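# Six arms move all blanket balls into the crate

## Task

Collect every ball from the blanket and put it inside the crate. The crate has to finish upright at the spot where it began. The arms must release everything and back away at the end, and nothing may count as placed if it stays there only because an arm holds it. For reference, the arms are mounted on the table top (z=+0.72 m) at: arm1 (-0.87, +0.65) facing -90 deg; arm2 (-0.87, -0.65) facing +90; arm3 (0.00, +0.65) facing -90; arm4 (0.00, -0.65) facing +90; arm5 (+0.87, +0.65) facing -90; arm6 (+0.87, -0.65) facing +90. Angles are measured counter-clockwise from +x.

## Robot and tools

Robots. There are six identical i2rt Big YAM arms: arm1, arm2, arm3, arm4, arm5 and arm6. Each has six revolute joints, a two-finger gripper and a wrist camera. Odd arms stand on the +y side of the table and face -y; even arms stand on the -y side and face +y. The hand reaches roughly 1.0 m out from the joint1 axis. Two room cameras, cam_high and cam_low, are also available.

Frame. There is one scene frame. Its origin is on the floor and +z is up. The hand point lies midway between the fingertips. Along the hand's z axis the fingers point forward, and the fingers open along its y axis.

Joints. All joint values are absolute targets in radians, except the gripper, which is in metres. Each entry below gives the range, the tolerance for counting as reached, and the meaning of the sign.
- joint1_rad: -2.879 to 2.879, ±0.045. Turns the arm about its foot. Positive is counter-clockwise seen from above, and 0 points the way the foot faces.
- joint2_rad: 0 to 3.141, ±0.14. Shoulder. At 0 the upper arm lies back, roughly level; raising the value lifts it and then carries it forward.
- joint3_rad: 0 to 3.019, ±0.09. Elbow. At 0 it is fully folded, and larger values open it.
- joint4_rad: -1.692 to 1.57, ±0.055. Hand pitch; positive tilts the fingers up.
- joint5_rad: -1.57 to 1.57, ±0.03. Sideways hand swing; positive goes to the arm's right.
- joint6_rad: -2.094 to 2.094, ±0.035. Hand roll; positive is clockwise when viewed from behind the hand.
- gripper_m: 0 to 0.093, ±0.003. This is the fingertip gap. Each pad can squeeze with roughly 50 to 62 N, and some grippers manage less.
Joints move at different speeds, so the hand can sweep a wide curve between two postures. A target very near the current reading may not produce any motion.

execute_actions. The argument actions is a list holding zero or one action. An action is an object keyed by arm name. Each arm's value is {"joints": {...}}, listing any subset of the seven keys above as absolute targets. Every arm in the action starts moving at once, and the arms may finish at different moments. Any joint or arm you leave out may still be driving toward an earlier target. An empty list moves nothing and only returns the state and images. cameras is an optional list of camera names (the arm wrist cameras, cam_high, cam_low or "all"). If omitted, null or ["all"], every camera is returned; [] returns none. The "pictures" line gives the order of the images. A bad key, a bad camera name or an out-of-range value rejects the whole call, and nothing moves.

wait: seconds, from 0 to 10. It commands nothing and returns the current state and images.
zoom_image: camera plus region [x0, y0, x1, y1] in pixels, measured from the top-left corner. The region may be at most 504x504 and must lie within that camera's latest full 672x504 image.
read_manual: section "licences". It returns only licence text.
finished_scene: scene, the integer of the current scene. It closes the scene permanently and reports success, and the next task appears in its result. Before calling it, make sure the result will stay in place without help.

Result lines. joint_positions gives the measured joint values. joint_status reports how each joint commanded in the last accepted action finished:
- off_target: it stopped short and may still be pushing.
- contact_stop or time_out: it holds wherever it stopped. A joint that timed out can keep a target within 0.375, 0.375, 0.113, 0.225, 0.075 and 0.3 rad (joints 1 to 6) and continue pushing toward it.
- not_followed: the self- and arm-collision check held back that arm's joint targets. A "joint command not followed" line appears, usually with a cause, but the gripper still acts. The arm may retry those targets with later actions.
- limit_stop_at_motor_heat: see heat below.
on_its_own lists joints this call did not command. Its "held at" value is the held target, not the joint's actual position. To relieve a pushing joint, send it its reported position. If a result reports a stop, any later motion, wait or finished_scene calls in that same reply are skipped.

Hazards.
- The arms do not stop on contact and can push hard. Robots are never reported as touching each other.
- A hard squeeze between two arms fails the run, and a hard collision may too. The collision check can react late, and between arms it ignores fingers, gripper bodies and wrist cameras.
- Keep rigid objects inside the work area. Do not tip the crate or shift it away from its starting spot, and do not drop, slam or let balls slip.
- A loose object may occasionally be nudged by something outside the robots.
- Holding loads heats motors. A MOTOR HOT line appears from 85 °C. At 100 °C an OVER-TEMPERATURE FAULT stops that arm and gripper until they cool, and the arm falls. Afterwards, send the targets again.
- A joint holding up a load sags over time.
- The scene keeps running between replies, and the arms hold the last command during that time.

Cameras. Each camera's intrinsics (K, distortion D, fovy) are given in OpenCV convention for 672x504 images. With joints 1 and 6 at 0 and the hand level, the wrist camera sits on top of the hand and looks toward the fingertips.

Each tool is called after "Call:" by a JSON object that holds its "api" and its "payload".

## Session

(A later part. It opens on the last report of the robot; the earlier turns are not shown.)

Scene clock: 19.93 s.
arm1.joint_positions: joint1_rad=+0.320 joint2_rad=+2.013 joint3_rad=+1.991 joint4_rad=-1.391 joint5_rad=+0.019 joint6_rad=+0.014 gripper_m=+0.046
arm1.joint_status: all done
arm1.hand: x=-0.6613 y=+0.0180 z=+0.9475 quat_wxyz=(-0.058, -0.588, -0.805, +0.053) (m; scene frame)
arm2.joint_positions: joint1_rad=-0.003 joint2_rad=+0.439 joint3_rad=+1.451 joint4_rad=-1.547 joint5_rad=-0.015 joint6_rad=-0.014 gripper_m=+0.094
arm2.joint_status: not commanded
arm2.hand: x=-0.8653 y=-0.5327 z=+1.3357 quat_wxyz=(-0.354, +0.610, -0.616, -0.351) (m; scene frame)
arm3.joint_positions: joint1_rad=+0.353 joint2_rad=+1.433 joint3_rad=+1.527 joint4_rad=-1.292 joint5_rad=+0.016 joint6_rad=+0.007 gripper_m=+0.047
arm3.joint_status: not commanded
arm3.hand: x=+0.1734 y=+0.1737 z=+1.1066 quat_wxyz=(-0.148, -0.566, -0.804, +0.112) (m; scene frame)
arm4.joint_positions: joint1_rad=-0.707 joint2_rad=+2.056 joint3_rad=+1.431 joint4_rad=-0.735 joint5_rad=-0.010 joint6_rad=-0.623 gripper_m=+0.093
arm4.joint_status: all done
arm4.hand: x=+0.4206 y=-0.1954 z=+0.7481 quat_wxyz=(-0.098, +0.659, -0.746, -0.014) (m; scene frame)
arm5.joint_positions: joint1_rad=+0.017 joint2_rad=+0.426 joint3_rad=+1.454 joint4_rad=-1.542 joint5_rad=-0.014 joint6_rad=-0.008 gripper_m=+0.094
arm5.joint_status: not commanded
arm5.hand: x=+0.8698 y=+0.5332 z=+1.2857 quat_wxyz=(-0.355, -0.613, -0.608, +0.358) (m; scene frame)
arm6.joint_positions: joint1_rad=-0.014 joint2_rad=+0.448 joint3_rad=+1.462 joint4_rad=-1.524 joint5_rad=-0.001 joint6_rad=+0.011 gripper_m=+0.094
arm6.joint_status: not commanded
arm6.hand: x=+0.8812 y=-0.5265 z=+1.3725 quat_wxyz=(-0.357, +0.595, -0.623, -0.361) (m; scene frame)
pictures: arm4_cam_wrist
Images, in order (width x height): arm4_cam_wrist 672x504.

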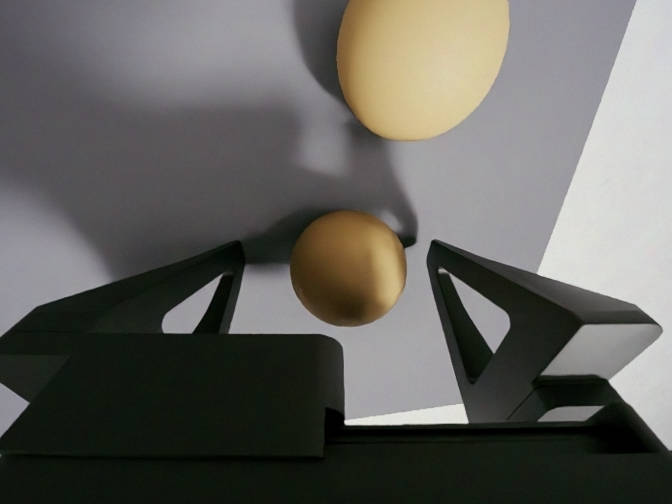

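Good.

Call:
{"api": "execute_actions", "payload": {"actions": [{"arm1":{"joints":{"gripper_m":0.085}},"arm4":{"joints":{"gripper_m":0.04}}}], "cameras": ["arm4_cam_wrist"]}}

Call:
{"api": "execute_actions", "payload": {"actions": [{"arm1":{"joints":{"joint2_rad":1.75,"joint3_rad":1.96,"joint4_rad":-1.5}},"arm4":{"joints":{"joint2_rad":1.43,"joint3_rad":1.54,"joint4_rad":-1.31}},"arm3":{"joints":{"joint1_rad":-0.6}}}], "cameras": ["arm4_cam_wrist"]}}

Call:
{"api": "execute_actions", "payload": {"actions": [{"arm1":{"joints":{"joint1_rad":-0.3}},"arm3":{"joints":{"joint1_rad":-0.794}},"arm4":{"joints":{"joint1_rad":0.3,"joint6_rad":0}}}], "cameras": ["cam_high"]}}

Scene clock: 21.03 s.
arm1.joint_positions: joint1_rad=+0.320 joint2_rad=+2.013 joint3_rad=+1.991 joint4_rad=-1.391 joint5_rad=+0.019 joint6_rad=+0.014 gripper_m=+0.085
arm1.joint_status: all done
arm1.hand: x=-0.6613 y=+0.0180 z=+0.9475 quat_wxyz=(-0.058, -0.588, -0.805, +0.053) (m; scene frame)
arm2.joint_positions: joint1_rad=-0.003 joint2_rad=+0.439 joint3_rad=+1.451 joint4_rad=-1.547 joint5_rad=-0.015 joint6_rad=-0.014 gripper_m=+0.094
arm2.joint_status: not commanded
arm2.hand: x=-0.8653 y=-0.5327 z=+1.3357 quat_wxyz=(-0.354, +0.610, -0.616, -0.351) (m; scene frame)
arm3.joint_positions: joint1_rad=+0.353 joint2_rad=+1.433 joint3_rad=+1.527 joint4_rad=-1.292 joint5_rad=+0.016 joint6_rad=+0.007 gripper_m=+0.047
arm3.joint_status: not commanded
arm3.hand: x=+0.1734 y=+0.1737 z=+1.1066 quat_wxyz=(-0.148, -0.566, -0.804, +0.112) (m; scene frame)
arm4.joint_positions: joint1_rad=-0.707 joint2_rad=+2.056 joint3_rad=+1.428 joint4_rad=-0.735 joint5_rad=-0.009 joint6_rad=-0.623 gripper_m=+0.046
arm4.joint_status: gripper_m off_target (ended at +0.046, target +0.040)
arm4.hand: x=+0.4199 y=-0.1964 z=+0.7471 quat_wxyz=(-0.097, +0.659, -0.746, -0.013) (m; scene frame)
arm5.joint_positions: joint1_rad=+0.017 joint2_rad=+0.426 joint3_rad=+1.454 joint4_rad=-1.542 joint5_rad=-0.014 joint6_rad=-0.008 gripper_m=+0.094
arm5.joint_status: not commanded
arm5.hand: x=+0.8698 y=+0.5332 z=+1.2857 quat_wxyz=(-0.355, -0.613, -0.608, +0.358) (m; scene frame)
arm6.joint_positions: joint1_rad=-0.014 joint2_rad=+0.448 joint3_rad=+1.462 joint4_rad=-1.524 joint5_rad=-0.001 joint6_rad=+0.011 gripper_m=+0.094
arm6.joint_status: not commanded
arm6.hand: x=+0.8812 y=-0.5265 z=+1.3725 quat_wxyz=(-0.357, +0.595, -0.623, -0.361) (m; scene frame)
pictures: arm4_cam_wrist
Images, in order (width x height): arm4_cam_wrist 672x504.

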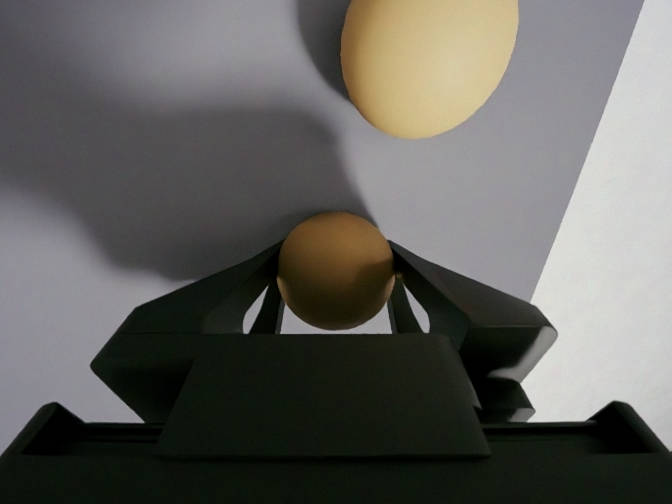

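Scene clock: 22.60 s.
arm1.joint_positions: joint1_rad=+0.320 joint2_rad=+1.755 joint3_rad=+1.946 joint4_rad=-1.493 joint5_rad=+0.019 joint6_rad=+0.014 gripper_m=+0.085
arm1.joint_status: all done
arm1.hand: x=-0.6827 y=+0.0817 z=+1.0816 quat_wxyz=(-0.104, -0.585, -0.800, +0.085) (m; scene frame)
arm2.joint_positions: joint1_rad=-0.003 joint2_rad=+0.439 joint3_rad=+1.451 joint4_rad=-1.547 joint5_rad=-0.015 joint6_rad=-0.014 gripper_m=+0.094
arm2.joint_status: not commanded
arm2.hand: x=-0.8653 y=-0.5327 z=+1.3357 quat_wxyz=(-0.354, +0.610, -0.616, -0.351) (m; scene frame)
arm3.joint_positions: joint1_rad=-0.600 joint2_rad=+1.433 joint3_rad=+1.527 joint4_rad=-1.292 joint5_rad=+0.017 joint6_rad=+0.007 gripper_m=+0.047
arm3.joint_status: all done
arm3.hand: x=-0.2883 y=+0.2335 z=+1.1071 quat_wxyz=(-0.080, -0.871, -0.454, +0.168) (m; scene frame)
arm4.joint_positions: joint1_rad=-0.707 joint2_rad=+1.417 joint3_rad=+1.532 joint4_rad=-1.292 joint5_rad=-0.009 joint6_rad=-0.623 gripper_m=+0.046
arm4.joint_status: all done
arm4.hand: x=+0.3448 y=-0.2759 z=+1.1114 quat_wxyz=(-0.188, +0.650, -0.736, -0.022) (m; scene frame)
arm5.joint_positions: joint1_rad=+0.017 joint2_rad=+0.426 joint3_rad=+1.454 joint4_rad=-1.542 joint5_rad=-0.014 joint6_rad=-0.008 gripper_m=+0.094
arm5.joint_status: not commanded
arm5.hand: x=+0.8698 y=+0.5332 z=+1.2857 quat_wxyz=(-0.355, -0.613, -0.608, +0.358) (m; scene frame)
arm6.joint_positions: joint1_rad=-0.014 joint2_rad=+0.448 joint3_rad=+1.462 joint4_rad=-1.524 joint5_rad=-0.001 joint6_rad=+0.011 gripper_m=+0.094
arm6.joint_status: not commanded
arm6.hand: x=+0.8812 y=-0.5265 z=+1.3725 quat_wxyz=(-0.357, +0.595, -0.623, -0.361) (m; scene frame)
pictures: arm4_cam_wrist
Images, in order (width x height): arm4_cam_wrist 672x504.

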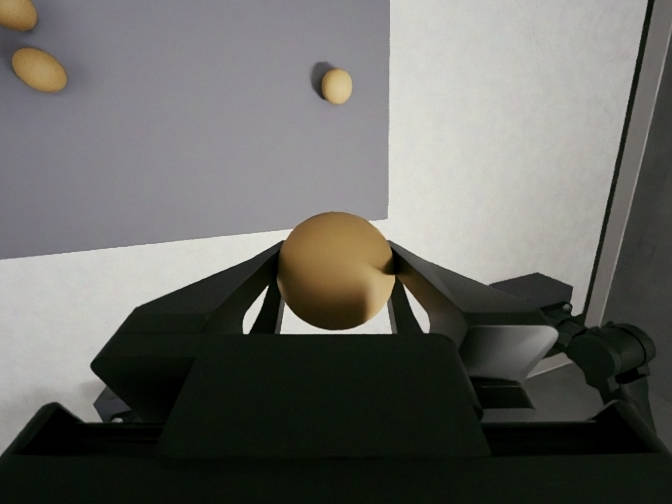

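Scene clock: 24.27 s.
arm1.joint_positions: joint1_rad=-0.299 joint2_rad=+1.755 joint3_rad=+1.946 joint4_rad=-1.493 joint5_rad=+0.019 joint6_rad=+0.014 gripper_m=+0.085
arm1.joint_status: all done
arm1.hand: x=-1.0472 y=+0.0785 z=+1.0817 quat_wxyz=(-0.073, -0.801, -0.584, +0.113) (m; scene frame)
arm2.joint_positions: joint1_rad=-0.003 joint2_rad=+0.439 joint3_rad=+1.451 joint4_rad=-1.547 joint5_rad=-0.015 joint6_rad=-0.014 gripper_m=+0.094
arm2.joint_status: not commanded
arm2.hand: x=-0.8653 y=-0.5327 z=+1.3357 quat_wxyz=(-0.354, +0.610, -0.616, -0.351) (m; scene frame)
arm3.joint_positions: joint1_rad=-0.805 joint2_rad=+1.433 joint3_rad=+1.527 joint4_rad=-1.292 joint5_rad=+0.018 joint6_rad=+0.007 gripper_m=+0.047
arm3.joint_status: all done
arm3.hand: x=-0.3671 y=+0.3010 z=+1.1072 quat_wxyz=(-0.062, -0.913, -0.363, +0.175) (m; scene frame)
arm4.joint_positions: joint1_rad=+0.302 joint2_rad=+1.417 joint3_rad=+1.532 joint4_rad=-1.292 joint5_rad=-0.008 joint6_rad=-0.010 gripper_m=+0.046
arm4.joint_status: all done
arm4.hand: x=-0.1288 y=-0.1591 z=+1.1132 quat_wxyz=(-0.111, +0.781, -0.594, -0.156) (m; scene frame)
arm5.joint_positions: joint1_rad=+0.017 joint2_rad=+0.426 joint3_rad=+1.454 joint4_rad=-1.542 joint5_rad=-0.014 joint6_rad=-0.008 gripper_m=+0.094
arm5.joint_status: not commanded
arm5.hand: x=+0.8698 y=+0.5332 z=+1.2857 quat_wxyz=(-0.355, -0.613, -0.608, +0.358) (m; scene frame)
arm6.joint_positions: joint1_rad=-0.014 joint2_rad=+0.448 joint3_rad=+1.462 joint4_rad=-1.524 joint5_rad=-0.001 joint6_rad=+0.011 gripper_m=+0.094
arm6.joint_status: not commanded
arm6.hand: x=+0.8812 y=-0.5265 z=+1.3725 quat_wxyz=(-0.357, +0.595, -0.623, -0.361) (m; scene frame)
pictures: cam_high
Images, in order (width x height): cam_high 672x504.

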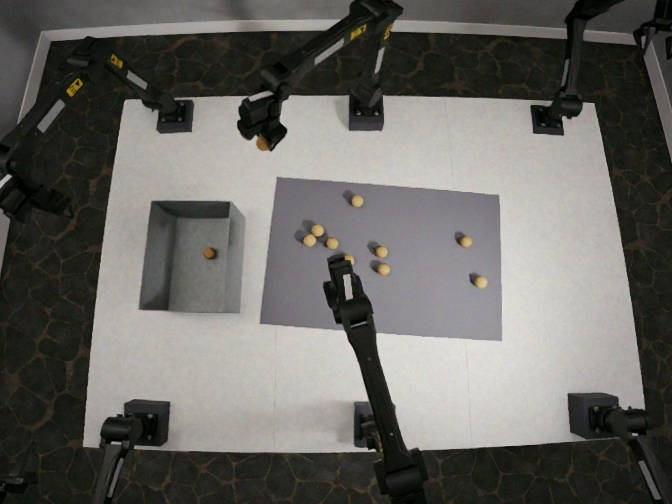

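Call:
{"api": "execute_actions", "payload": {"actions": [{"arm3":{"joints":{"joint2_rad":2.38,"joint3_rad":2.42,"joint4_rad":-0.70}},"arm4":{"joints":{"joint1_rad":0.94}}}], "cameras": ["arm3_cam_wrist"]}}

Call:
{"api": "execute_actions", "payload": {"actions": [{"arm3":{"joints":{"gripper_m":0.093}}}], "cameras": []}}

Call:
{"api": "execute_actions", "payload": {"actions": [{"arm3":{"joints":{"joint2_rad":1.43,"joint3_rad":1.54,"joint4_rad":-1.31}}}], "cameras": []}}

Call:
{"api": "execute_actions", "payload": {"actions": [{"arm3":{"joints":{"joint1_rad":-0.06}},"arm4":{"joints":{"joint2_rad":2.27,"joint3_rad":2.33,"joint4_rad":-0.93}}}], "cameras": ["arm4_cam_wrist","cam_high"]}}

Scene clock: 26.87 s.
arm1.joint_positions: joint1_rad=-0.299 joint2_rad=+1.755 joint3_rad=+1.946 joint4_rad=-1.493 joint5_rad=+0.019 joint6_rad=+0.014 gripper_m=+0.085
arm1.joint_status: not commanded
arm1.hand: x=-1.0472 y=+0.0785 z=+1.0817 quat_wxyz=(-0.073, -0.801, -0.584, +0.113) (m; scene frame)
arm2.joint_positions: joint1_rad=-0.003 joint2_rad=+0.439 joint3_rad=+1.451 joint4_rad=-1.547 joint5_rad=-0.015 joint6_rad=-0.014 gripper_m=+0.094
arm2.joint_status: not commanded
arm2.hand: x=-0.8653 y=-0.5327 z=+1.3357 quat_wxyz=(-0.354, +0.610, -0.616, -0.351) (m; scene frame)
arm3.joint_positions: joint1_rad=-0.805 joint2_rad=+2.380 joint3_rad=+2.368 joint4_rad=-0.725 joint5_rad=+0.018 joint6_rad=+0.007 gripper_m=+0.047
arm3.joint_status: all done
arm3.hand: x=-0.6551 y=+0.0234 z=+0.9588 quat_wxyz=(-0.146, -0.850, -0.336, +0.379) (m; scene frame)
arm4.joint_positions: joint1_rad=+0.946 joint2_rad=+1.417 joint3_rad=+1.532 joint4_rad=-1.292 joint5_rad=-0.008 joint6_rad=-0.008 gripper_m=+0.046
arm4.joint_status: all done
arm4.hand: x=-0.3952 y=-0.3353 z=+1.1168 quat_wxyz=(-0.055, +0.928, -0.317, -0.187) (m; scene frame)
arm5.joint_positions: joint1_rad=+0.017 joint2_rad=+0.426 joint3_rad=+1.454 joint4_rad=-1.542 joint5_rad=-0.014 joint6_rad=-0.008 gripper_m=+0.094
arm5.joint_status: not commanded
arm5.hand: x=+0.8698 y=+0.5332 z=+1.2857 quat_wxyz=(-0.355, -0.613, -0.608, +0.358) (m; scene frame)
arm6.joint_positions: joint1_rad=-0.014 joint2_rad=+0.448 joint3_rad=+1.462 joint4_rad=-1.524 joint5_rad=-0.001 joint6_rad=+0.011 gripper_m=+0.094
arm6.joint_status: not commanded
arm6.hand: x=+0.8812 y=-0.5265 z=+1.3725 quat_wxyz=(-0.357, +0.595, -0.623, -0.361) (m; scene frame)
pictures: arm3_cam_wrist
Images, in order (width x height): arm3_cam_wrist 672x504.

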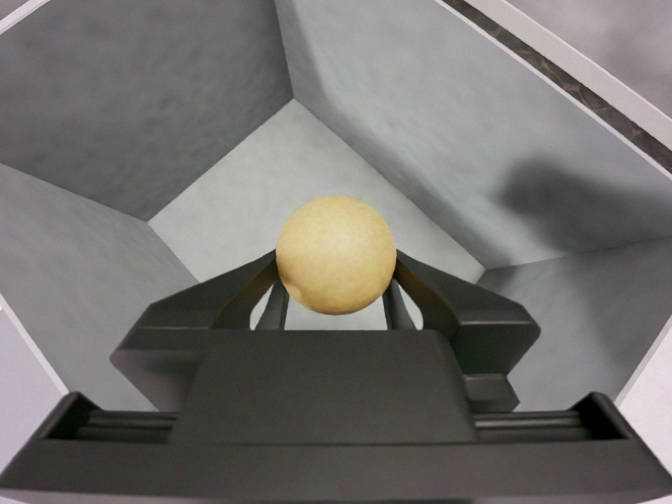

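Scene clock: 27.47 s.
arm1.joint_positions: joint1_rad=-0.299 joint2_rad=+1.755 joint3_rad=+1.946 joint4_rad=-1.493 joint5_rad=+0.019 joint6_rad=+0.014 gripper_m=+0.085
arm1.joint_status: not commanded
arm1.hand: x=-1.0472 y=+0.0785 z=+1.0817 quat_wxyz=(-0.073, -0.801, -0.584, +0.113) (m; scene frame)
arm2.joint_positions: joint1_rad=-0.003 joint2_rad=+0.439 joint3_rad=+1.451 joint4_rad=-1.547 joint5_rad=-0.015 joint6_rad=-0.014 gripper_m=+0.094
arm2.joint_status: not commanded
arm2.hand: x=-0.8653 y=-0.5327 z=+1.3357 quat_wxyz=(-0.354, +0.610, -0.616, -0.351) (m; scene frame)
arm3.joint_positions: joint1_rad=-0.805 joint2_rad=+2.380 joint3_rad=+2.368 joint4_rad=-0.725 joint5_rad=+0.018 joint6_rad=+0.007 gripper_m=+0.093
arm3.joint_status: all done
arm3.hand: x=-0.6551 y=+0.0234 z=+0.9588 quat_wxyz=(-0.146, -0.850, -0.336, +0.379) (m; scene frame)
arm4.joint_positions: joint1_rad=+0.946 joint2_rad=+1.417 joint3_rad=+1.532 joint4_rad=-1.292 joint5_rad=-0.008 joint6_rad=-0.008 gripper_m=+0.046
arm4.joint_status: not commanded
arm4.hand: x=-0.3952 y=-0.3353 z=+1.1168 quat_wxyz=(-0.055, +0.928, -0.317, -0.187) (m; scene frame)
arm5.joint_positions: joint1_rad=+0.017 joint2_rad=+0.426 joint3_rad=+1.454 joint4_rad=-1.542 joint5_rad=-0.014 joint6_rad=-0.008 gripper_m=+0.094
arm5.joint_status: not commanded
arm5.hand: x=+0.8698 y=+0.5332 z=+1.2857 quat_wxyz=(-0.355, -0.613, -0.608, +0.358) (m; scene frame)
arm6.joint_positions: joint1_rad=-0.014 joint2_rad=+0.448 joint3_rad=+1.462 joint4_rad=-1.524 joint5_rad=-0.001 joint6_rad=+0.011 gripper_m=+0.094
arm6.joint_status: not commanded
arm6.hand: x=+0.8812 y=-0.5265 z=+1.3725 quat_wxyz=(-0.357, +0.595, -0.623, -0.361) (m; scene frame)
pictures: none
No camera images: the call's "cameras" was empty. Leave "cameras" out to get every camera's image.

Scene clock: 29.17 s.
arm1.joint_positions: joint1_rad=-0.299 joint2_rad=+1.755 joint3_rad=+1.946 joint4_rad=-1.493 joint5_rad=+0.019 joint6_rad=+0.014 gripper_m=+0.085
arm1.joint_status: not commanded
arm1.hand: x=-1.0472 y=+0.0785 z=+1.0817 quat_wxyz=(-0.073, -0.801, -0.584, +0.113) (m; scene frame)
arm2.joint_positions: joint1_rad=-0.003 joint2_rad=+0.439 joint3_rad=+1.451 joint4_rad=-1.547 joint5_rad=-0.015 joint6_rad=-0.014 gripper_m=+0.094
arm2.joint_status: not commanded
arm2.hand: x=-0.8653 y=-0.5327 z=+1.3357 quat_wxyz=(-0.354, +0.610, -0.616, -0.351) (m; scene frame)
arm3.joint_positions: joint1_rad=-0.805 joint2_rad=+1.424 joint3_rad=+1.545 joint4_rad=-1.294 joint5_rad=+0.018 joint6_rad=+0.007 gripper_m=+0.093
arm3.joint_status: all done
arm3.hand: x=-0.3676 y=+0.3004 z=+1.1201 quat_wxyz=(-0.067, -0.911, -0.362, +0.187) (m; scene frame)
arm4.joint_positions: joint1_rad=+0.946 joint2_rad=+1.417 joint3_rad=+1.532 joint4_rad=-1.292 joint5_rad=-0.008 joint6_rad=-0.008 gripper_m=+0.046
arm4.joint_status: not commanded
arm4.hand: x=-0.3952 y=-0.3353 z=+1.1168 quat_wxyz=(-0.055, +0.928, -0.317, -0.187) (m; scene frame)
arm5.joint_positions: joint1_rad=+0.017 joint2_rad=+0.426 joint3_rad=+1.454 joint4_rad=-1.542 joint5_rad=-0.014 joint6_rad=-0.008 gripper_m=+0.094
arm5.joint_status: not commanded
arm5.hand: x=+0.8698 y=+0.5332 z=+1.2857 quat_wxyz=(-0.355, -0.613, -0.608, +0.358) (m; scene frame)
arm6.joint_positions: joint1_rad=-0.014 joint2_rad=+0.448 joint3_rad=+1.462 joint4_rad=-1.524 joint5_rad=-0.001 joint6_rad=+0.011 gripper_m=+0.094
arm6.joint_status: not commanded
arm6.hand: x=+0.8812 y=-0.5265 z=+1.3725 quat_wxyz=(-0.357, +0.595, -0.623, -0.361) (m; scene frame)
pictures: none
No camera images: the call's "cameras" was empty. Leave "cameras" out to get every camera's image.

Scene clock: 30.87 s.
arm1.joint_positions: joint1_rad=-0.299 joint2_rad=+1.755 joint3_rad=+1.946 joint4_rad=-1.493 joint5_rad=+0.019 joint6_rad=+0.014 gripper_m=+0.085
arm1.joint_status: not commanded
arm1.hand: x=-1.0472 y=+0.0785 z=+1.0817 quat_wxyz=(-0.073, -0.801, -0.584, +0.113) (m; scene frame)
arm2.joint_positions: joint1_rad=-0.003 joint2_rad=+0.439 joint3_rad=+1.451 joint4_rad=-1.547 joint5_rad=-0.015 joint6_rad=-0.014 gripper_m=+0.094
arm2.joint_status: not commanded
arm2.hand: x=-0.8653 y=-0.5327 z=+1.3357 quat_wxyz=(-0.354, +0.610, -0.616, -0.351) (m; scene frame)
arm3.joint_positions: joint1_rad=-0.059 joint2_rad=+1.424 joint3_rad=+1.545 joint4_rad=-1.294 joint5_rad=+0.015 joint6_rad=+0.007 gripper_m=+0.093
arm3.joint_status: all done
arm3.hand: x=-0.0317 y=+0.1434 z=+1.1196 quat_wxyz=(-0.131, -0.716, -0.669, +0.149) (m; scene frame)
arm4.joint_positions: joint1_rad=+0.946 joint2_rad=+2.275 joint3_rad=+2.278 joint4_rad=-0.949 joint5_rad=-0.008 joint6_rad=-0.008 gripper_m=+0.046
arm4.joint_status: all done
arm4.hand: x=-0.6635 y=-0.1270 z=+0.9611 quat_wxyz=(-0.092, +0.900, -0.308, -0.293) (m; scene frame)
arm5.joint_positions: joint1_rad=+0.017 joint2_rad=+0.426 joint3_rad=+1.454 joint4_rad=-1.542 joint5_rad=-0.014 joint6_rad=-0.008 gripper_m=+0.094
arm5.joint_status: not commanded
arm5.hand: x=+0.8698 y=+0.5332 z=+1.2857 quat_wxyz=(-0.355, -0.613, -0.608, +0.358) (m; scene frame)
arm6.joint_positions: joint1_rad=-0.014 joint2_rad=+0.448 joint3_rad=+1.462 joint4_rad=-1.524 joint5_rad=-0.001 joint6_rad=+0.011 gripper_m=+0.094
arm6.joint_status: not commanded
arm6.hand: x=+0.8812 y=-0.5265 z=+1.3725 quat_wxyz=(-0.357, +0.595, -0.623, -0.361) (m; scene frame)
pictures: arm4_cam_wrist, cam_high
Images, in order (width x height): arm4_cam_wrist 672x504, cam_high 672x504.

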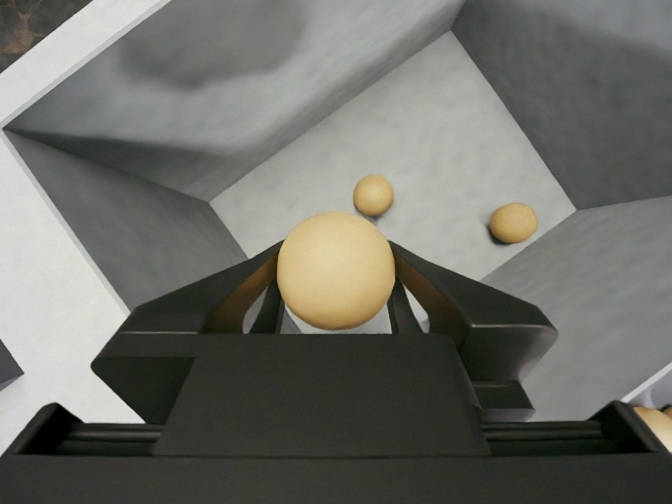

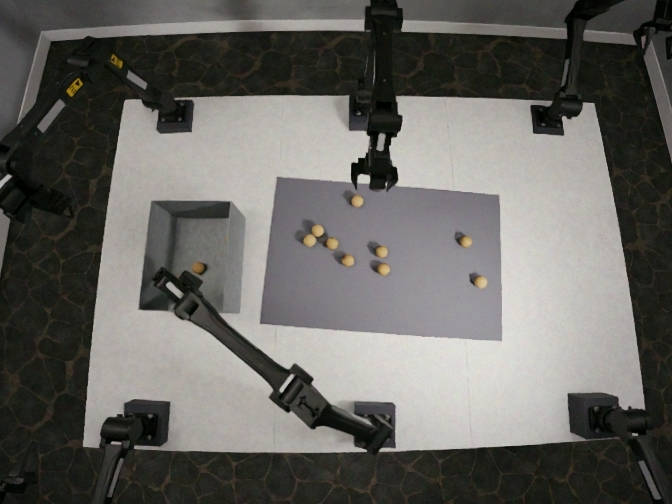

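Call:
{"api": "execute_actions", "payload": {"actions": [{"arm3":{"joints":{"joint1_rad":-0.125,"joint2_rad":1.63,"joint3_rad":0.94,"joint4_rad":-0.82}},"arm4":{"joints":{"gripper_m":0.093}}}], "cameras": ["arm3_cam_wrist"]}}

Scene clock: 34.67 s.
arm1.joint_positions: joint1_rad=-0.299 joint2_rad=+1.755 joint3_rad=+1.946 joint4_rad=-1.493 joint5_rad=+0.019 joint6_rad=+0.014 gripper_m=+0.085
arm1.joint_status: not commanded
arm1.hand: x=-1.0472 y=+0.0785 z=+1.0817 quat_wxyz=(-0.073, -0.801, -0.584, +0.113) (m; scene frame)
arm2.joint_positions: joint1_rad=-0.003 joint2_rad=+0.439 joint3_rad=+1.451 joint4_rad=-1.547 joint5_rad=-0.015 joint6_rad=-0.014 gripper_m=+0.094
arm2.joint_status: not commanded
arm2.hand: x=-0.8653 y=-0.5327 z=+1.3357 quat_wxyz=(-0.354, +0.610, -0.616, -0.351) (m; scene frame)
arm3.joint_positions: joint1_rad=-0.125 joint2_rad=+1.634 joint3_rad=+0.943 joint4_rad=-0.839 joint5_rad=+0.016 joint6_rad=+0.007 gripper_m=+0.093
arm3.joint_status: all done
arm3.hand: x=-0.0545 y=+0.2355 z=+0.8003 quat_wxyz=(-0.008, -0.752, -0.659, +0.021) (m; scene frame)
arm4.joint_positions: joint1_rad=+0.946 joint2_rad=+2.275 joint3_rad=+2.278 joint4_rad=-0.949 joint5_rad=-0.008 joint6_rad=-0.008 gripper_m=+0.093
arm4.joint_status: all done
arm4.hand: x=-0.6635 y=-0.1270 z=+0.9611 quat_wxyz=(-0.092, +0.900, -0.308, -0.293) (m; scene frame)
arm5.joint_positions: joint1_rad=+0.017 joint2_rad=+0.426 joint3_rad=+1.454 joint4_rad=-1.542 joint5_rad=-0.014 joint6_rad=-0.008 gripper_m=+0.094
arm5.joint_status: not commanded
arm5.hand: x=+0.8698 y=+0.5332 z=+1.2857 quat_wxyz=(-0.355, -0.613, -0.608, +0.358) (m; scene frame)
arm6.joint_positions: joint1_rad=-0.014 joint2_rad=+0.448 joint3_rad=+1.462 joint4_rad=-1.524 joint5_rad=-0.001 joint6_rad=+0.011 gripper_m=+0.094
arm6.joint_status: not commanded
arm6.hand: x=+0.8812 y=-0.5265 z=+1.3725 quat_wxyz=(-0.357, +0.595, -0.623, -0.361) (m; scene frame)
pictures: arm3_cam_wrist
Images, in order (width x height): arm3_cam_wrist 672x504.

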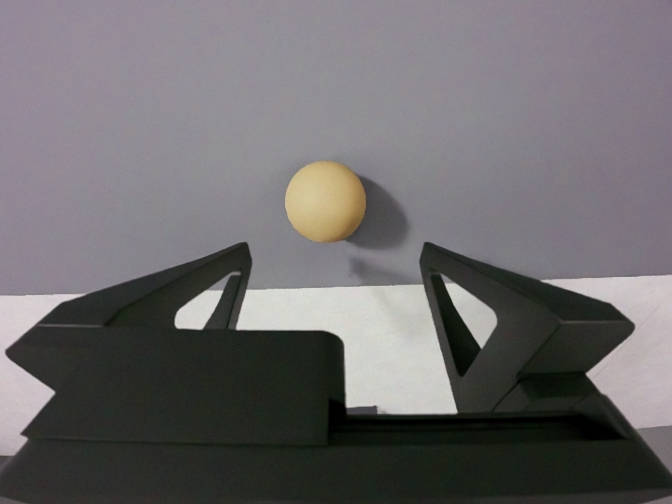

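Call:
{"api": "execute_actions", "payload": {"actions": [{"arm3":{"joints":{"joint1_rad":-0.108,"joint2_rad":1.775,"joint3_rad":0.905,"joint4_rad":-0.675}},"arm4":{"joints":{"joint2_rad":1.43,"joint3_rad":1.54,"joint4_rad":-1.31}}}], "cameras": ["arm3_cam_wrist"]}}

Scene clock: 36.87 s.
arm1.joint_positions: joint1_rad=-0.299 joint2_rad=+1.755 joint3_rad=+1.946 joint4_rad=-1.493 joint5_rad=+0.019 joint6_rad=+0.014 gripper_m=+0.085
arm1.joint_status: not commanded
arm1.hand: x=-1.0472 y=+0.0785 z=+1.0817 quat_wxyz=(-0.073, -0.801, -0.584, +0.113) (m; scene frame)
arm2.joint_positions: joint1_rad=-0.003 joint2_rad=+0.439 joint3_rad=+1.451 joint4_rad=-1.547 joint5_rad=-0.015 joint6_rad=-0.014 gripper_m=+0.094
arm2.joint_status: not commanded
arm2.hand: x=-0.8653 y=-0.5327 z=+1.3357 quat_wxyz=(-0.354, +0.610, -0.616, -0.351) (m; scene frame)
arm3.joint_positions: joint1_rad=-0.120 joint2_rad=+1.765 joint3_rad=+0.912 joint4_rad=-0.692 joint5_rad=+0.016 joint6_rad=+0.007 gripper_m=+0.093
arm3.joint_status: all done
arm3.hand: x=-0.0526 y=+0.2340 z=+0.7409 quat_wxyz=(-0.003, -0.750, -0.661, +0.016) (m; scene frame)
arm4.joint_positions: joint1_rad=+0.946 joint2_rad=+1.409 joint3_rad=+1.545 joint4_rad=-1.294 joint5_rad=-0.008 joint6_rad=-0.008 gripper_m=+0.093
arm4.joint_status: all done
arm4.hand: x=-0.3953 y=-0.3351 z=+1.1270 quat_wxyz=(-0.058, +0.926, -0.317, -0.196) (m; scene frame)
arm5.joint_positions: joint1_rad=+0.017 joint2_rad=+0.426 joint3_rad=+1.454 joint4_rad=-1.542 joint5_rad=-0.014 joint6_rad=-0.008 gripper_m=+0.094
arm5.joint_status: not commanded
arm5.hand: x=+0.8698 y=+0.5332 z=+1.2857 quat_wxyz=(-0.355, -0.613, -0.608, +0.358) (m; scene frame)
arm6.joint_positions: joint1_rad=-0.014 joint2_rad=+0.448 joint3_rad=+1.462 joint4_rad=-1.524 joint5_rad=-0.001 joint6_rad=+0.011 gripper_m=+0.094
arm6.joint_status: not commanded
arm6.hand: x=+0.8812 y=-0.5265 z=+1.3725 quat_wxyz=(-0.357, +0.595, -0.623, -0.361) (m; scene frame)
pictures: arm3_cam_wrist
Images, in order (width x height): arm3_cam_wrist 672x504.

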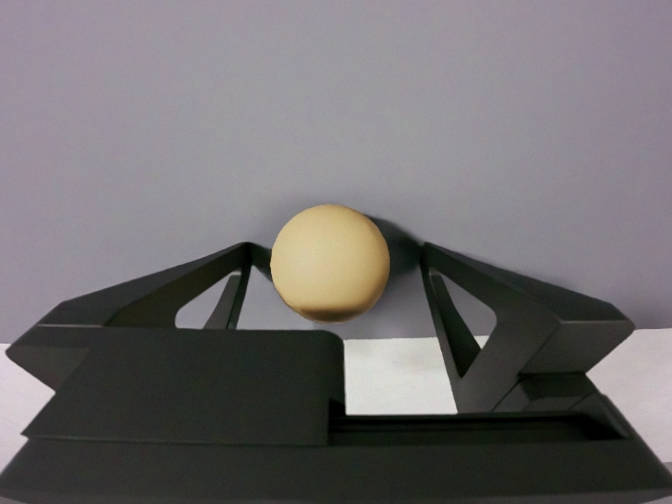

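Call:
{"api": "execute_actions", "payload": {"actions": [{"arm3":{"joints":{"gripper_m":0.04}},"arm4":{"joints":{"joint1_rad":0.19}}}], "cameras": []}}

Call:
{"api": "execute_actions", "payload": {"actions": [{"arm3":{"joints":{"joint2_rad":1.43,"joint3_rad":1.54,"joint4_rad":-1.31}}}], "cameras": []}}

Call:
{"api": "execute_actions", "payload": {"actions": [{"arm3":{"joints":{"joint1_rad":-0.794}},"arm4":{"joints":{"joint2_rad":2.03,"joint3_rad":1.55,"joint4_rad":-0.92}}}], "cameras": ["arm4_cam_wrist","arm3_cam_wrist"]}}

Scene clock: 38.77 s.
arm1.joint_positions: joint1_rad=-0.299 joint2_rad=+1.755 joint3_rad=+1.946 joint4_rad=-1.493 joint5_rad=+0.019 joint6_rad=+0.014 gripper_m=+0.085
arm1.joint_status: not commanded
arm1.hand: x=-1.0472 y=+0.0785 z=+1.0817 quat_wxyz=(-0.073, -0.801, -0.584, +0.113) (m; scene frame)
arm2.joint_positions: joint1_rad=-0.003 joint2_rad=+0.439 joint3_rad=+1.451 joint4_rad=-1.547 joint5_rad=-0.015 joint6_rad=-0.014 gripper_m=+0.094
arm2.joint_status: not commanded
arm2.hand: x=-0.8653 y=-0.5327 z=+1.3357 quat_wxyz=(-0.354, +0.610, -0.616, -0.351) (m; scene frame)
arm3.joint_positions: joint1_rad=-0.120 joint2_rad=+1.765 joint3_rad=+0.912 joint4_rad=-0.692 joint5_rad=+0.016 joint6_rad=+0.007 gripper_m=+0.047
arm3.joint_status: gripper_m off_target (ended at +0.047, target +0.040)
arm3.hand: x=-0.0526 y=+0.2340 z=+0.7409 quat_wxyz=(-0.003, -0.750, -0.661, +0.016) (m; scene frame)
arm4.joint_positions: joint1_rad=+0.187 joint2_rad=+1.411 joint3_rad=+1.545 joint4_rad=-1.294 joint5_rad=-0.008 joint6_rad=-0.008 gripper_m=+0.093
arm4.joint_status: all done
arm4.hand: x=-0.0720 y=-0.1465 z=+1.1218 quat_wxyz=(-0.125, +0.744, -0.638, -0.156) (m; scene frame)
arm5.joint_positions: joint1_rad=+0.017 joint2_rad=+0.426 joint3_rad=+1.454 joint4_rad=-1.542 joint5_rad=-0.014 joint6_rad=-0.008 gripper_m=+0.094
arm5.joint_status: not commanded
arm5.hand: x=+0.8698 y=+0.5332 z=+1.2857 quat_wxyz=(-0.355, -0.613, -0.608, +0.358) (m; scene frame)
arm6.joint_positions: joint1_rad=-0.014 joint2_rad=+0.448 joint3_rad=+1.462 joint4_rad=-1.524 joint5_rad=-0.001 joint6_rad=+0.011 gripper_m=+0.094
arm6.joint_status: not commanded
arm6.hand: x=+0.8812 y=-0.5265 z=+1.3725 quat_wxyz=(-0.357, +0.595, -0.623, -0.361) (m; scene frame)
pictures: none
No camera images: the call's "cameras" was empty. Leave "cameras" out to get every camera's image.

Scene clock: 40.27 s.
arm1.joint_positions: joint1_rad=-0.299 joint2_rad=+1.755 joint3_rad=+1.946 joint4_rad=-1.493 joint5_rad=+0.019 joint6_rad=+0.014 gripper_m=+0.085
arm1.joint_status: not commanded
arm1.hand: x=-1.0472 y=+0.0785 z=+1.0817 quat_wxyz=(-0.073, -0.801, -0.584, +0.113) (m; scene frame)
arm2.joint_positions: joint1_rad=-0.003 joint2_rad=+0.439 joint3_rad=+1.451 joint4_rad=-1.547 joint5_rad=-0.015 joint6_rad=-0.014 gripper_m=+0.094
arm2.joint_status: not commanded
arm2.hand: x=-0.8653 y=-0.5327 z=+1.3357 quat_wxyz=(-0.354, +0.610, -0.616, -0.351) (m; scene frame)
arm3.joint_positions: joint1_rad=-0.120 joint2_rad=+1.432 joint3_rad=+1.509 joint4_rad=-1.292 joint5_rad=+0.016 joint6_rad=+0.007 gripper_m=+0.047
arm3.joint_status: all done
arm3.hand: x=-0.0621 y=+0.1511 z=+1.0996 quat_wxyz=(-0.112, -0.739, -0.650, +0.138) (m; scene frame)
arm4.joint_positions: joint1_rad=+0.187 joint2_rad=+1.411 joint3_rad=+1.545 joint4_rad=-1.294 joint5_rad=-0.008 joint6_rad=-0.008 gripper_m=+0.093
arm4.joint_status: not commanded
arm4.hand: x=-0.0720 y=-0.1465 z=+1.1218 quat_wxyz=(-0.125, +0.744, -0.638, -0.156) (m; scene frame)
arm5.joint_positions: joint1_rad=+0.017 joint2_rad=+0.426 joint3_rad=+1.454 joint4_rad=-1.542 joint5_rad=-0.014 joint6_rad=-0.008 gripper_m=+0.094
arm5.joint_status: not commanded
arm5.hand: x=+0.8698 y=+0.5332 z=+1.2857 quat_wxyz=(-0.355, -0.613, -0.608, +0.358) (m; scene frame)
arm6.joint_positions: joint1_rad=-0.014 joint2_rad=+0.448 joint3_rad=+1.462 joint4_rad=-1.524 joint5_rad=-0.001 joint6_rad=+0.011 gripper_m=+0.094
arm6.joint_status: not commanded
arm6.hand: x=+0.8812 y=-0.5265 z=+1.3725 quat_wxyz=(-0.357, +0.595, -0.623, -0.361) (m; scene frame)
pictures: none
No camera images: the call's "cameras" was empty. Leave "cameras" out to get every camera's image.

Scene clock: 41.60 s.
arm1.joint_positions: joint1_rad=-0.299 joint2_rad=+1.755 joint3_rad=+1.946 joint4_rad=-1.493 joint5_rad=+0.019 joint6_rad=+0.014 gripper_m=+0.085
arm1.joint_status: not commanded
arm1.hand: x=-1.0472 y=+0.0785 z=+1.0817 quat_wxyz=(-0.073, -0.801, -0.584, +0.113) (m; scene frame)
arm2.joint_positions: joint1_rad=-0.003 joint2_rad=+0.439 joint3_rad=+1.451 joint4_rad=-1.547 joint5_rad=-0.015 joint6_rad=-0.014 gripper_m=+0.094
arm2.joint_status: not commanded
arm2.hand: x=-0.8653 y=-0.5327 z=+1.3357 quat_wxyz=(-0.354, +0.610, -0.616, -0.351) (m; scene frame)
arm3.joint_positions: joint1_rad=-0.796 joint2_rad=+1.432 joint3_rad=+1.509 joint4_rad=-1.292 joint5_rad=+0.017 joint6_rad=+0.007 gripper_m=+0.047
arm3.joint_status: all done
arm3.hand: x=-0.3609 y=+0.3002 z=+1.0999 quat_wxyz=(-0.060, -0.913, -0.368, +0.168) (m; scene frame)
arm4.joint_positions: joint1_rad=+0.187 joint2_rad=+2.042 joint3_rad=+1.535 joint4_rad=-0.938 joint5_rad=-0.008 joint6_rad=-0.008 gripper_m=+0.093
arm4.joint_status: all done
arm4.hand: x=-0.0907 y=-0.0375 z=+0.7876 quat_wxyz=(-0.032, +0.758, -0.650, -0.049) (m; scene frame)
arm5.joint_positions: joint1_rad=+0.017 joint2_rad=+0.426 joint3_rad=+1.454 joint4_rad=-1.542 joint5_rad=-0.014 joint6_rad=-0.008 gripper_m=+0.094
arm5.joint_status: not commanded
arm5.hand: x=+0.8698 y=+0.5332 z=+1.2857 quat_wxyz=(-0.355, -0.613, -0.608, +0.358) (m; scene frame)
arm6.joint_positions: joint1_rad=-0.014 joint2_rad=+0.448 joint3_rad=+1.462 joint4_rad=-1.524 joint5_rad=-0.001 joint6_rad=+0.011 gripper_m=+0.094
arm6.joint_status: not commanded
arm6.hand: x=+0.8812 y=-0.5265 z=+1.3725 quat_wxyz=(-0.357, +0.595, -0.623, -0.361) (m; scene frame)
pictures: arm3_cam_wrist, arm4_cam_wrist
Images, in order (width x height): arm3_cam_wrist 672x504, arm4_cam_wrist 672x504.

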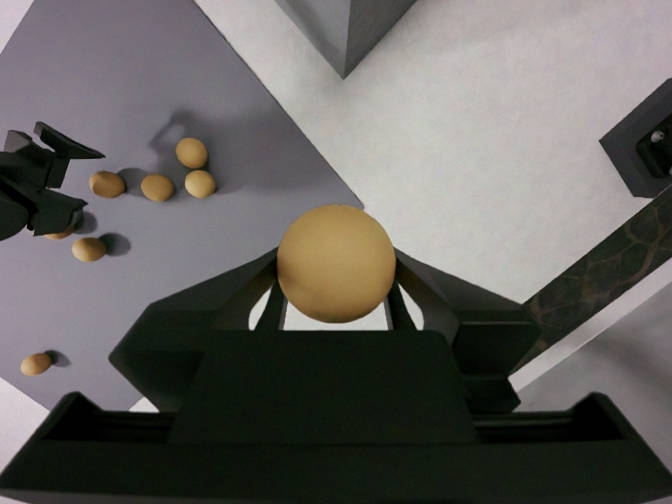

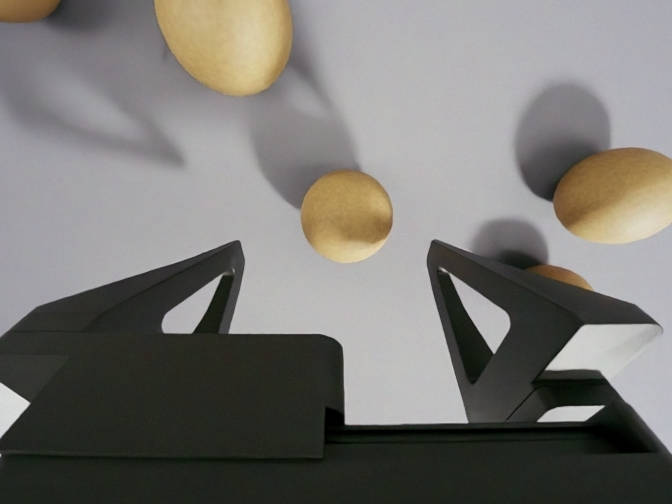

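Call:
{"api": "execute_actions", "payload": {"actions": [{"arm3":{"joints":{"joint2_rad":2.38,"joint3_rad":2.42,"joint4_rad":-0.70}},"arm4":{"joints":{"joint1_rad":0.172,"joint2_rad":2.14,"joint3_rad":1.52,"joint4_rad":-0.845}}}], "cameras": ["arm4_cam_wrist"]}}

Scene clock: 44.03 s.
arm1.joint_positions: joint1_rad=-0.299 joint2_rad=+1.755 joint3_rad=+1.946 joint4_rad=-1.493 joint5_rad=+0.019 joint6_rad=+0.014 gripper_m=+0.085
arm1.joint_status: not commanded
arm1.hand: x=-1.0472 y=+0.0785 z=+1.0817 quat_wxyz=(-0.073, -0.801, -0.584, +0.113) (m; scene frame)
arm2.joint_positions: joint1_rad=-0.003 joint2_rad=+0.439 joint3_rad=+1.451 joint4_rad=-1.547 joint5_rad=-0.015 joint6_rad=-0.014 gripper_m=+0.094
arm2.joint_status: not commanded
arm2.hand: x=-0.8653 y=-0.5327 z=+1.3357 quat_wxyz=(-0.354, +0.610, -0.616, -0.351) (m; scene frame)
arm3.joint_positions: joint1_rad=-0.796 joint2_rad=+2.380 joint3_rad=+2.368 joint4_rad=-0.725 joint5_rad=+0.017 joint6_rad=+0.007 gripper_m=+0.047
arm3.joint_status: all done
arm3.hand: x=-0.6490 y=+0.0172 z=+0.9590 quat_wxyz=(-0.147, -0.849, -0.340, +0.378) (m; scene frame)
arm4.joint_positions: joint1_rad=+0.183 joint2_rad=+2.114 joint3_rad=+1.525 joint4_rad=-0.859 joint5_rad=-0.007 joint6_rad=-0.008 gripper_m=+0.093
arm4.joint_status: all done
arm4.hand: x=-0.0892 y=-0.0334 z=+0.7433 quat_wxyz=(-0.031, +0.757, -0.651, -0.048) (m; scene frame)
arm5.joint_positions: joint1_rad=+0.017 joint2_rad=+0.426 joint3_rad=+1.454 joint4_rad=-1.542 joint5_rad=-0.014 joint6_rad=-0.008 gripper_m=+0.094
arm5.joint_status: not commanded
arm5.hand: x=+0.8698 y=+0.5332 z=+1.2857 quat_wxyz=(-0.355, -0.613, -0.608, +0.358) (m; scene frame)
arm6.joint_positions: joint1_rad=-0.014 joint2_rad=+0.448 joint3_rad=+1.462 joint4_rad=-1.524 joint5_rad=-0.001 joint6_rad=+0.011 gripper_m=+0.094
arm6.joint_status: not commanded
arm6.hand: x=+0.8812 y=-0.5265 z=+1.3725 quat_wxyz=(-0.357, +0.595, -0.623, -0.361) (m; scene frame)
pictures: arm4_cam_wrist
Images, in order (width x height): arm4_cam_wrist 672x504.

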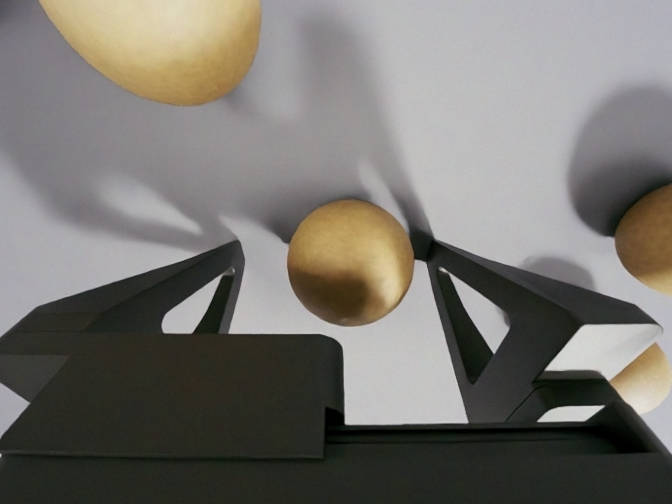

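Call:
{"api": "execute_actions", "payload": {"actions": [{"arm3":{"joints":{"gripper_m":0.093}},"arm4":{"joints":{"gripper_m":0.04}}}], "cameras": []}}

Call:
{"api": "execute_actions", "payload": {"actions": [{"arm3":{"joints":{"joint2_rad":1.43,"joint3_rad":1.54,"joint4_rad":-1.31}},"arm4":{"joints":{"joint2_rad":1.43,"joint3_rad":1.54,"joint4_rad":-1.31}}}], "cameras": []}}

Call:
{"api": "execute_actions", "payload": {"actions": [{"arm3":{"joints":{"joint1_rad":0.6}},"arm4":{"joints":{"joint1_rad":0.94}}}], "cameras": ["cam_high","arm4_cam_wrist"]}}

Scene clock: 45.10 s.
arm1.joint_positions: joint1_rad=-0.299 joint2_rad=+1.755 joint3_rad=+1.946 joint4_rad=-1.493 joint5_rad=+0.019 joint6_rad=+0.014 gripper_m=+0.085
arm1.joint_status: not commanded
arm1.hand: x=-1.0472 y=+0.0785 z=+1.0817 quat_wxyz=(-0.073, -0.801, -0.584, +0.113) (m; scene frame)
arm2.joint_positions: joint1_rad=-0.003 joint2_rad=+0.439 joint3_rad=+1.451 joint4_rad=-1.547 joint5_rad=-0.015 joint6_rad=-0.014 gripper_m=+0.094
arm2.joint_status: not commanded
arm2.hand: x=-0.8653 y=-0.5327 z=+1.3357 quat_wxyz=(-0.354, +0.610, -0.616, -0.351) (m; scene frame)
arm3.joint_positions: joint1_rad=-0.796 joint2_rad=+2.380 joint3_rad=+2.368 joint4_rad=-0.725 joint5_rad=+0.017 joint6_rad=+0.007 gripper_m=+0.093
arm3.joint_status: all done
arm3.hand: x=-0.6490 y=+0.0172 z=+0.9590 quat_wxyz=(-0.147, -0.849, -0.340, +0.378) (m; scene frame)
arm4.joint_positions: joint1_rad=+0.179 joint2_rad=+2.114 joint3_rad=+1.525 joint4_rad=-0.859 joint5_rad=-0.007 joint6_rad=-0.008 gripper_m=+0.046
arm4.joint_status: gripper_m off_target (ended at +0.046, target +0.040)
arm4.hand: x=-0.0865 y=-0.0331 z=+0.7433 quat_wxyz=(-0.032, +0.755, -0.653, -0.047) (m; scene frame)
arm5.joint_positions: joint1_rad=+0.017 joint2_rad=+0.426 joint3_rad=+1.454 joint4_rad=-1.542 joint5_rad=-0.014 joint6_rad=-0.008 gripper_m=+0.094
arm5.joint_status: not commanded
arm5.hand: x=+0.8698 y=+0.5332 z=+1.2857 quat_wxyz=(-0.355, -0.613, -0.608, +0.358) (m; scene frame)
arm6.joint_positions: joint1_rad=-0.014 joint2_rad=+0.448 joint3_rad=+1.462 joint4_rad=-1.524 joint5_rad=-0.001 joint6_rad=+0.011 gripper_m=+0.094
arm6.joint_status: not commanded
arm6.hand: x=+0.8812 y=-0.5265 z=+1.3725 quat_wxyz=(-0.357, +0.595, -0.623, -0.361) (m; scene frame)
pictures: none
No camera images: the call's "cameras" was empty. Leave "cameras" out to get every camera's image.

Scene clock: 46.80 s.
arm1.joint_positions: joint1_rad=-0.299 joint2_rad=+1.755 joint3_rad=+1.946 joint4_rad=-1.493 joint5_rad=+0.019 joint6_rad=+0.014 gripper_m=+0.085
arm1.joint_status: not commanded
arm1.hand: x=-1.0472 y=+0.0785 z=+1.0817 quat_wxyz=(-0.073, -0.801, -0.584, +0.113) (m; scene frame)
arm2.joint_positions: joint1_rad=-0.003 joint2_rad=+0.439 joint3_rad=+1.451 joint4_rad=-1.547 joint5_rad=-0.015 joint6_rad=-0.014 gripper_m=+0.094
arm2.joint_status: not commanded
arm2.hand: x=-0.8653 y=-0.5327 z=+1.3357 quat_wxyz=(-0.354, +0.610, -0.616, -0.351) (m; scene frame)
arm3.joint_positions: joint1_rad=-0.796 joint2_rad=+1.424 joint3_rad=+1.545 joint4_rad=-1.294 joint5_rad=+0.017 joint6_rad=+0.007 gripper_m=+0.093
arm3.joint_status: all done
arm3.hand: x=-0.3643 y=+0.2968 z=+1.1201 quat_wxyz=(-0.068, -0.909, -0.366, +0.187) (m; scene frame)
arm4.joint_positions: joint1_rad=+0.179 joint2_rad=+1.414 joint3_rad=+1.525 joint4_rad=-1.293 joint5_rad=-0.007 joint6_rad=-0.008 gripper_m=+0.046
arm4.joint_status: all done
arm4.hand: x=-0.0676 y=-0.1487 z=+1.1108 quat_wxyz=(-0.119, +0.743, -0.642, -0.147) (m; scene frame)
arm5.joint_positions: joint1_rad=+0.017 joint2_rad=+0.426 joint3_rad=+1.454 joint4_rad=-1.542 joint5_rad=-0.014 joint6_rad=-0.008 gripper_m=+0.094
arm5.joint_status: not commanded
arm5.hand: x=+0.8698 y=+0.5332 z=+1.2857 quat_wxyz=(-0.355, -0.613, -0.608, +0.358) (m; scene frame)
arm6.joint_positions: joint1_rad=-0.014 joint2_rad=+0.448 joint3_rad=+1.462 joint4_rad=-1.524 joint5_rad=-0.001 joint6_rad=+0.011 gripper_m=+0.094
arm6.joint_status: not commanded
arm6.hand: x=+0.8812 y=-0.5265 z=+1.3725 quat_wxyz=(-0.357, +0.595, -0.623, -0.361) (m; scene frame)
pictures: none
No camera images: the call's "cameras" was empty. Leave "cameras" out to get every camera's image.

Scene clock: 48.53 s.
arm1.joint_positions: joint1_rad=-0.299 joint2_rad=+1.755 joint3_rad=+1.946 joint4_rad=-1.493 joint5_rad=+0.019 joint6_rad=+0.014 gripper_m=+0.085
arm1.joint_status: not commanded
arm1.hand: x=-1.0472 y=+0.0785 z=+1.0817 quat_wxyz=(-0.073, -0.801, -0.584, +0.113) (m; scene frame)
arm2.joint_positions: joint1_rad=-0.003 joint2_rad=+0.439 joint3_rad=+1.451 joint4_rad=-1.547 joint5_rad=-0.015 joint6_rad=-0.014 gripper_m=+0.094
arm2.joint_status: not commanded
arm2.hand: x=-0.8653 y=-0.5327 z=+1.3357 quat_wxyz=(-0.354, +0.610, -0.616, -0.351) (m; scene frame)
arm3.joint_positions: joint1_rad=+0.602 joint2_rad=+1.434 joint3_rad=+1.545 joint4_rad=-1.294 joint5_rad=+0.015 joint6_rad=+0.007 gripper_m=+0.093
arm3.joint_status: all done
arm3.hand: x=+0.2873 y=+0.2287 z=+1.1143 quat_wxyz=(-0.167, -0.461, -0.866, +0.096) (m; scene frame)
arm4.joint_positions: joint1_rad=+0.943 joint2_rad=+1.414 joint3_rad=+1.525 joint4_rad=-1.293 joint5_rad=-0.008 joint6_rad=-0.007 gripper_m=+0.046
arm4.joint_status: all done
arm4.hand: x=-0.3927 y=-0.3354 z=+1.1149 quat_wxyz=(-0.055, +0.928, -0.319, -0.185) (m; scene frame)
arm5.joint_positions: joint1_rad=+0.017 joint2_rad=+0.426 joint3_rad=+1.454 joint4_rad=-1.542 joint5_rad=-0.014 joint6_rad=-0.008 gripper_m=+0.094
arm5.joint_status: not commanded
arm5.hand: x=+0.8698 y=+0.5332 z=+1.2857 quat_wxyz=(-0.355, -0.613, -0.608, +0.358) (m; scene frame)
arm6.joint_positions: joint1_rad=-0.014 joint2_rad=+0.448 joint3_rad=+1.462 joint4_rad=-1.524 joint5_rad=-0.001 joint6_rad=+0.011 gripper_m=+0.094
arm6.joint_status: not commanded
arm6.hand: x=+0.8812 y=-0.5265 z=+1.3725 quat_wxyz=(-0.357, +0.595, -0.623, -0.361) (m; scene frame)
pictures: arm4_cam_wrist, cam_high
Images, in order (width x height): arm4_cam_wrist 672x504, cam_high 672x504.

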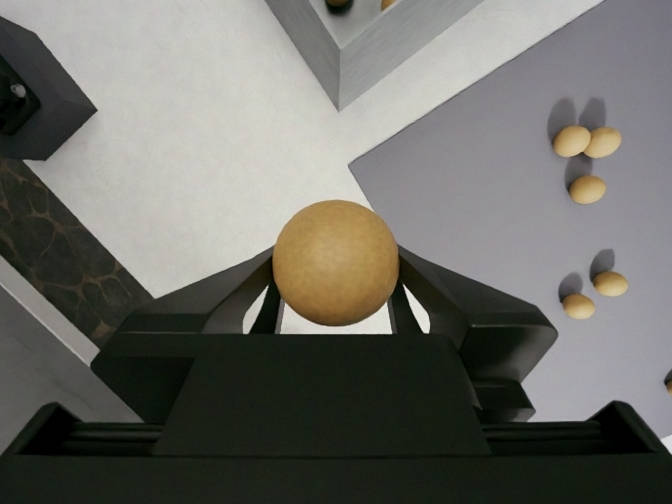

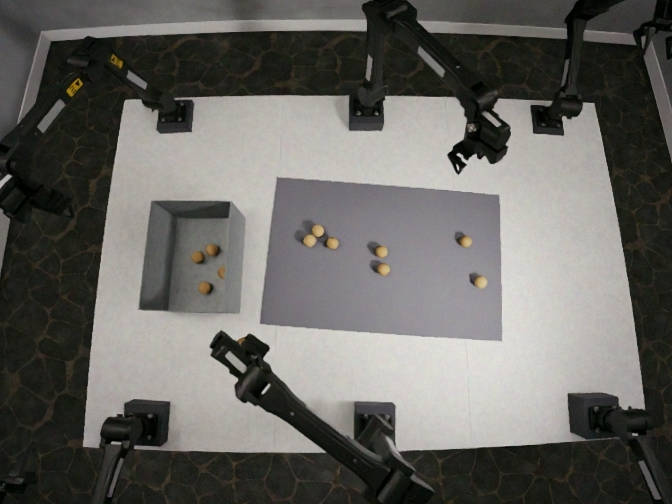

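Call:
{"api": "execute_actions", "payload": {"actions": [{"arm3":{"joints":{"joint1_rad":0.585,"joint2_rad":2.2,"joint3_rad":1.86,"joint4_rad":-0.99}},"arm4":{"joints":{"joint2_rad":2.27,"joint3_rad":2.33,"joint4_rad":-0.93}}}], "cameras": ["arm3_cam_wrist"]}}

Scene clock: 50.87 s.
arm1.joint_positions: joint1_rad=-0.299 joint2_rad=+1.755 joint3_rad=+1.946 joint4_rad=-1.493 joint5_rad=+0.019 joint6_rad=+0.014 gripper_m=+0.085
arm1.joint_status: not commanded
arm1.hand: x=-1.0472 y=+0.0785 z=+1.0817 quat_wxyz=(-0.073, -0.801, -0.584, +0.113) (m; scene frame)
arm2.joint_positions: joint1_rad=-0.003 joint2_rad=+0.439 joint3_rad=+1.451 joint4_rad=-1.547 joint5_rad=-0.015 joint6_rad=-0.014 gripper_m=+0.094
arm2.joint_status: not commanded
arm2.hand: x=-0.8653 y=-0.5327 z=+1.3357 quat_wxyz=(-0.354, +0.610, -0.616, -0.351) (m; scene frame)
arm3.joint_positions: joint1_rad=+0.597 joint2_rad=+2.189 joint3_rad=+1.838 joint4_rad=-1.001 joint5_rad=+0.015 joint6_rad=+0.007 gripper_m=+0.093
arm3.joint_status: all done
arm3.hand: x=+0.3966 y=+0.0626 z=+0.8135 quat_wxyz=(-0.093, -0.468, -0.877, +0.058) (m; scene frame)
arm4.joint_positions: joint1_rad=+0.943 joint2_rad=+2.275 joint3_rad=+2.278 joint4_rad=-0.949 joint5_rad=-0.008 joint6_rad=-0.007 gripper_m=+0.046
arm4.joint_status: all done
arm4.hand: x=-0.6620 y=-0.1249 z=+0.9610 quat_wxyz=(-0.093, +0.900, -0.310, -0.292) (m; scene frame)
arm5.joint_positions: joint1_rad=+0.017 joint2_rad=+0.426 joint3_rad=+1.454 joint4_rad=-1.542 joint5_rad=-0.014 joint6_rad=-0.008 gripper_m=+0.094
arm5.joint_status: not commanded
arm5.hand: x=+0.8698 y=+0.5332 z=+1.2857 quat_wxyz=(-0.355, -0.613, -0.608, +0.358) (m; scene frame)
arm6.joint_positions: joint1_rad=-0.014 joint2_rad=+0.448 joint3_rad=+1.462 joint4_rad=-1.524 joint5_rad=-0.001 joint6_rad=+0.011 gripper_m=+0.094
arm6.joint_status: not commanded
arm6.hand: x=+0.8812 y=-0.5265 z=+1.3725 quat_wxyz=(-0.357, +0.595, -0.623, -0.361) (m; scene frame)
pictures: arm3_cam_wrist
Images, in order (width x height): arm3_cam_wrist 672x504.

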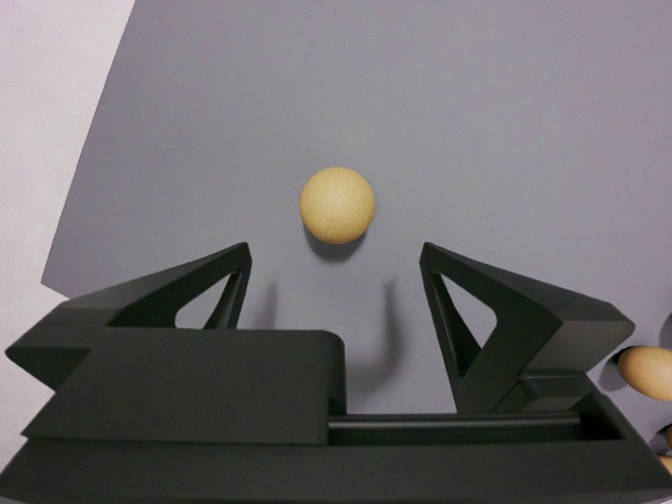

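Call:
{"api": "execute_actions", "payload": {"actions": [{"arm3":{"joints":{"joint2_rad":2.32,"joint3_rad":1.84,"joint4_rad":-0.875}},"arm4":{"joints":{"gripper_m":0.093}}}], "cameras": ["arm3_cam_wrist"]}}

Scene clock: 52.50 s.
arm1.joint_positions: joint1_rad=-0.299 joint2_rad=+1.755 joint3_rad=+1.946 joint4_rad=-1.493 joint5_rad=+0.019 joint6_rad=+0.014 gripper_m=+0.085
arm1.joint_status: not commanded
arm1.hand: x=-1.0472 y=+0.0785 z=+1.0817 quat_wxyz=(-0.073, -0.801, -0.584, +0.113) (m; scene frame)
arm2.joint_positions: joint1_rad=-0.003 joint2_rad=+0.439 joint3_rad=+1.451 joint4_rad=-1.547 joint5_rad=-0.015 joint6_rad=-0.014 gripper_m=+0.094
arm2.joint_status: not commanded
arm2.hand: x=-0.8653 y=-0.5327 z=+1.3357 quat_wxyz=(-0.354, +0.610, -0.616, -0.351) (m; scene frame)
arm3.joint_positions: joint1_rad=+0.597 joint2_rad=+2.293 joint3_rad=+1.842 joint4_rad=-0.889 joint5_rad=+0.015 joint6_rad=+0.007 gripper_m=+0.093
arm3.joint_status: all done
arm3.hand: x=+0.4046 y=+0.0507 z=+0.7488 quat_wxyz=(-0.098, -0.468, -0.876, +0.061) (m; scene frame)
arm4.joint_positions: joint1_rad=+0.943 joint2_rad=+2.275 joint3_rad=+2.278 joint4_rad=-0.949 joint5_rad=-0.008 joint6_rad=-0.007 gripper_m=+0.093
arm4.joint_status: all done
arm4.hand: x=-0.6620 y=-0.1249 z=+0.9610 quat_wxyz=(-0.093, +0.900, -0.310, -0.292) (m; scene frame)
arm5.joint_positions: joint1_rad=+0.017 joint2_rad=+0.426 joint3_rad=+1.454 joint4_rad=-1.542 joint5_rad=-0.014 joint6_rad=-0.008 gripper_m=+0.094
arm5.joint_status: not commanded
arm5.hand: x=+0.8698 y=+0.5332 z=+1.2857 quat_wxyz=(-0.355, -0.613, -0.608, +0.358) (m; scene frame)
arm6.joint_positions: joint1_rad=-0.014 joint2_rad=+0.448 joint3_rad=+1.462 joint4_rad=-1.524 joint5_rad=-0.001 joint6_rad=+0.011 gripper_m=+0.094
arm6.joint_status: not commanded
arm6.hand: x=+0.8812 y=-0.5265 z=+1.3725 quat_wxyz=(-0.357, +0.595, -0.623, -0.361) (m; scene frame)
pictures: arm3_cam_wrist
Images, in order (width x height): arm3_cam_wrist 672x504.

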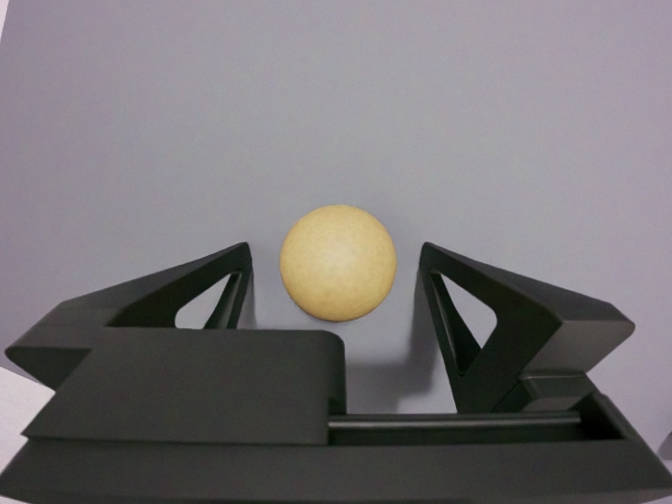

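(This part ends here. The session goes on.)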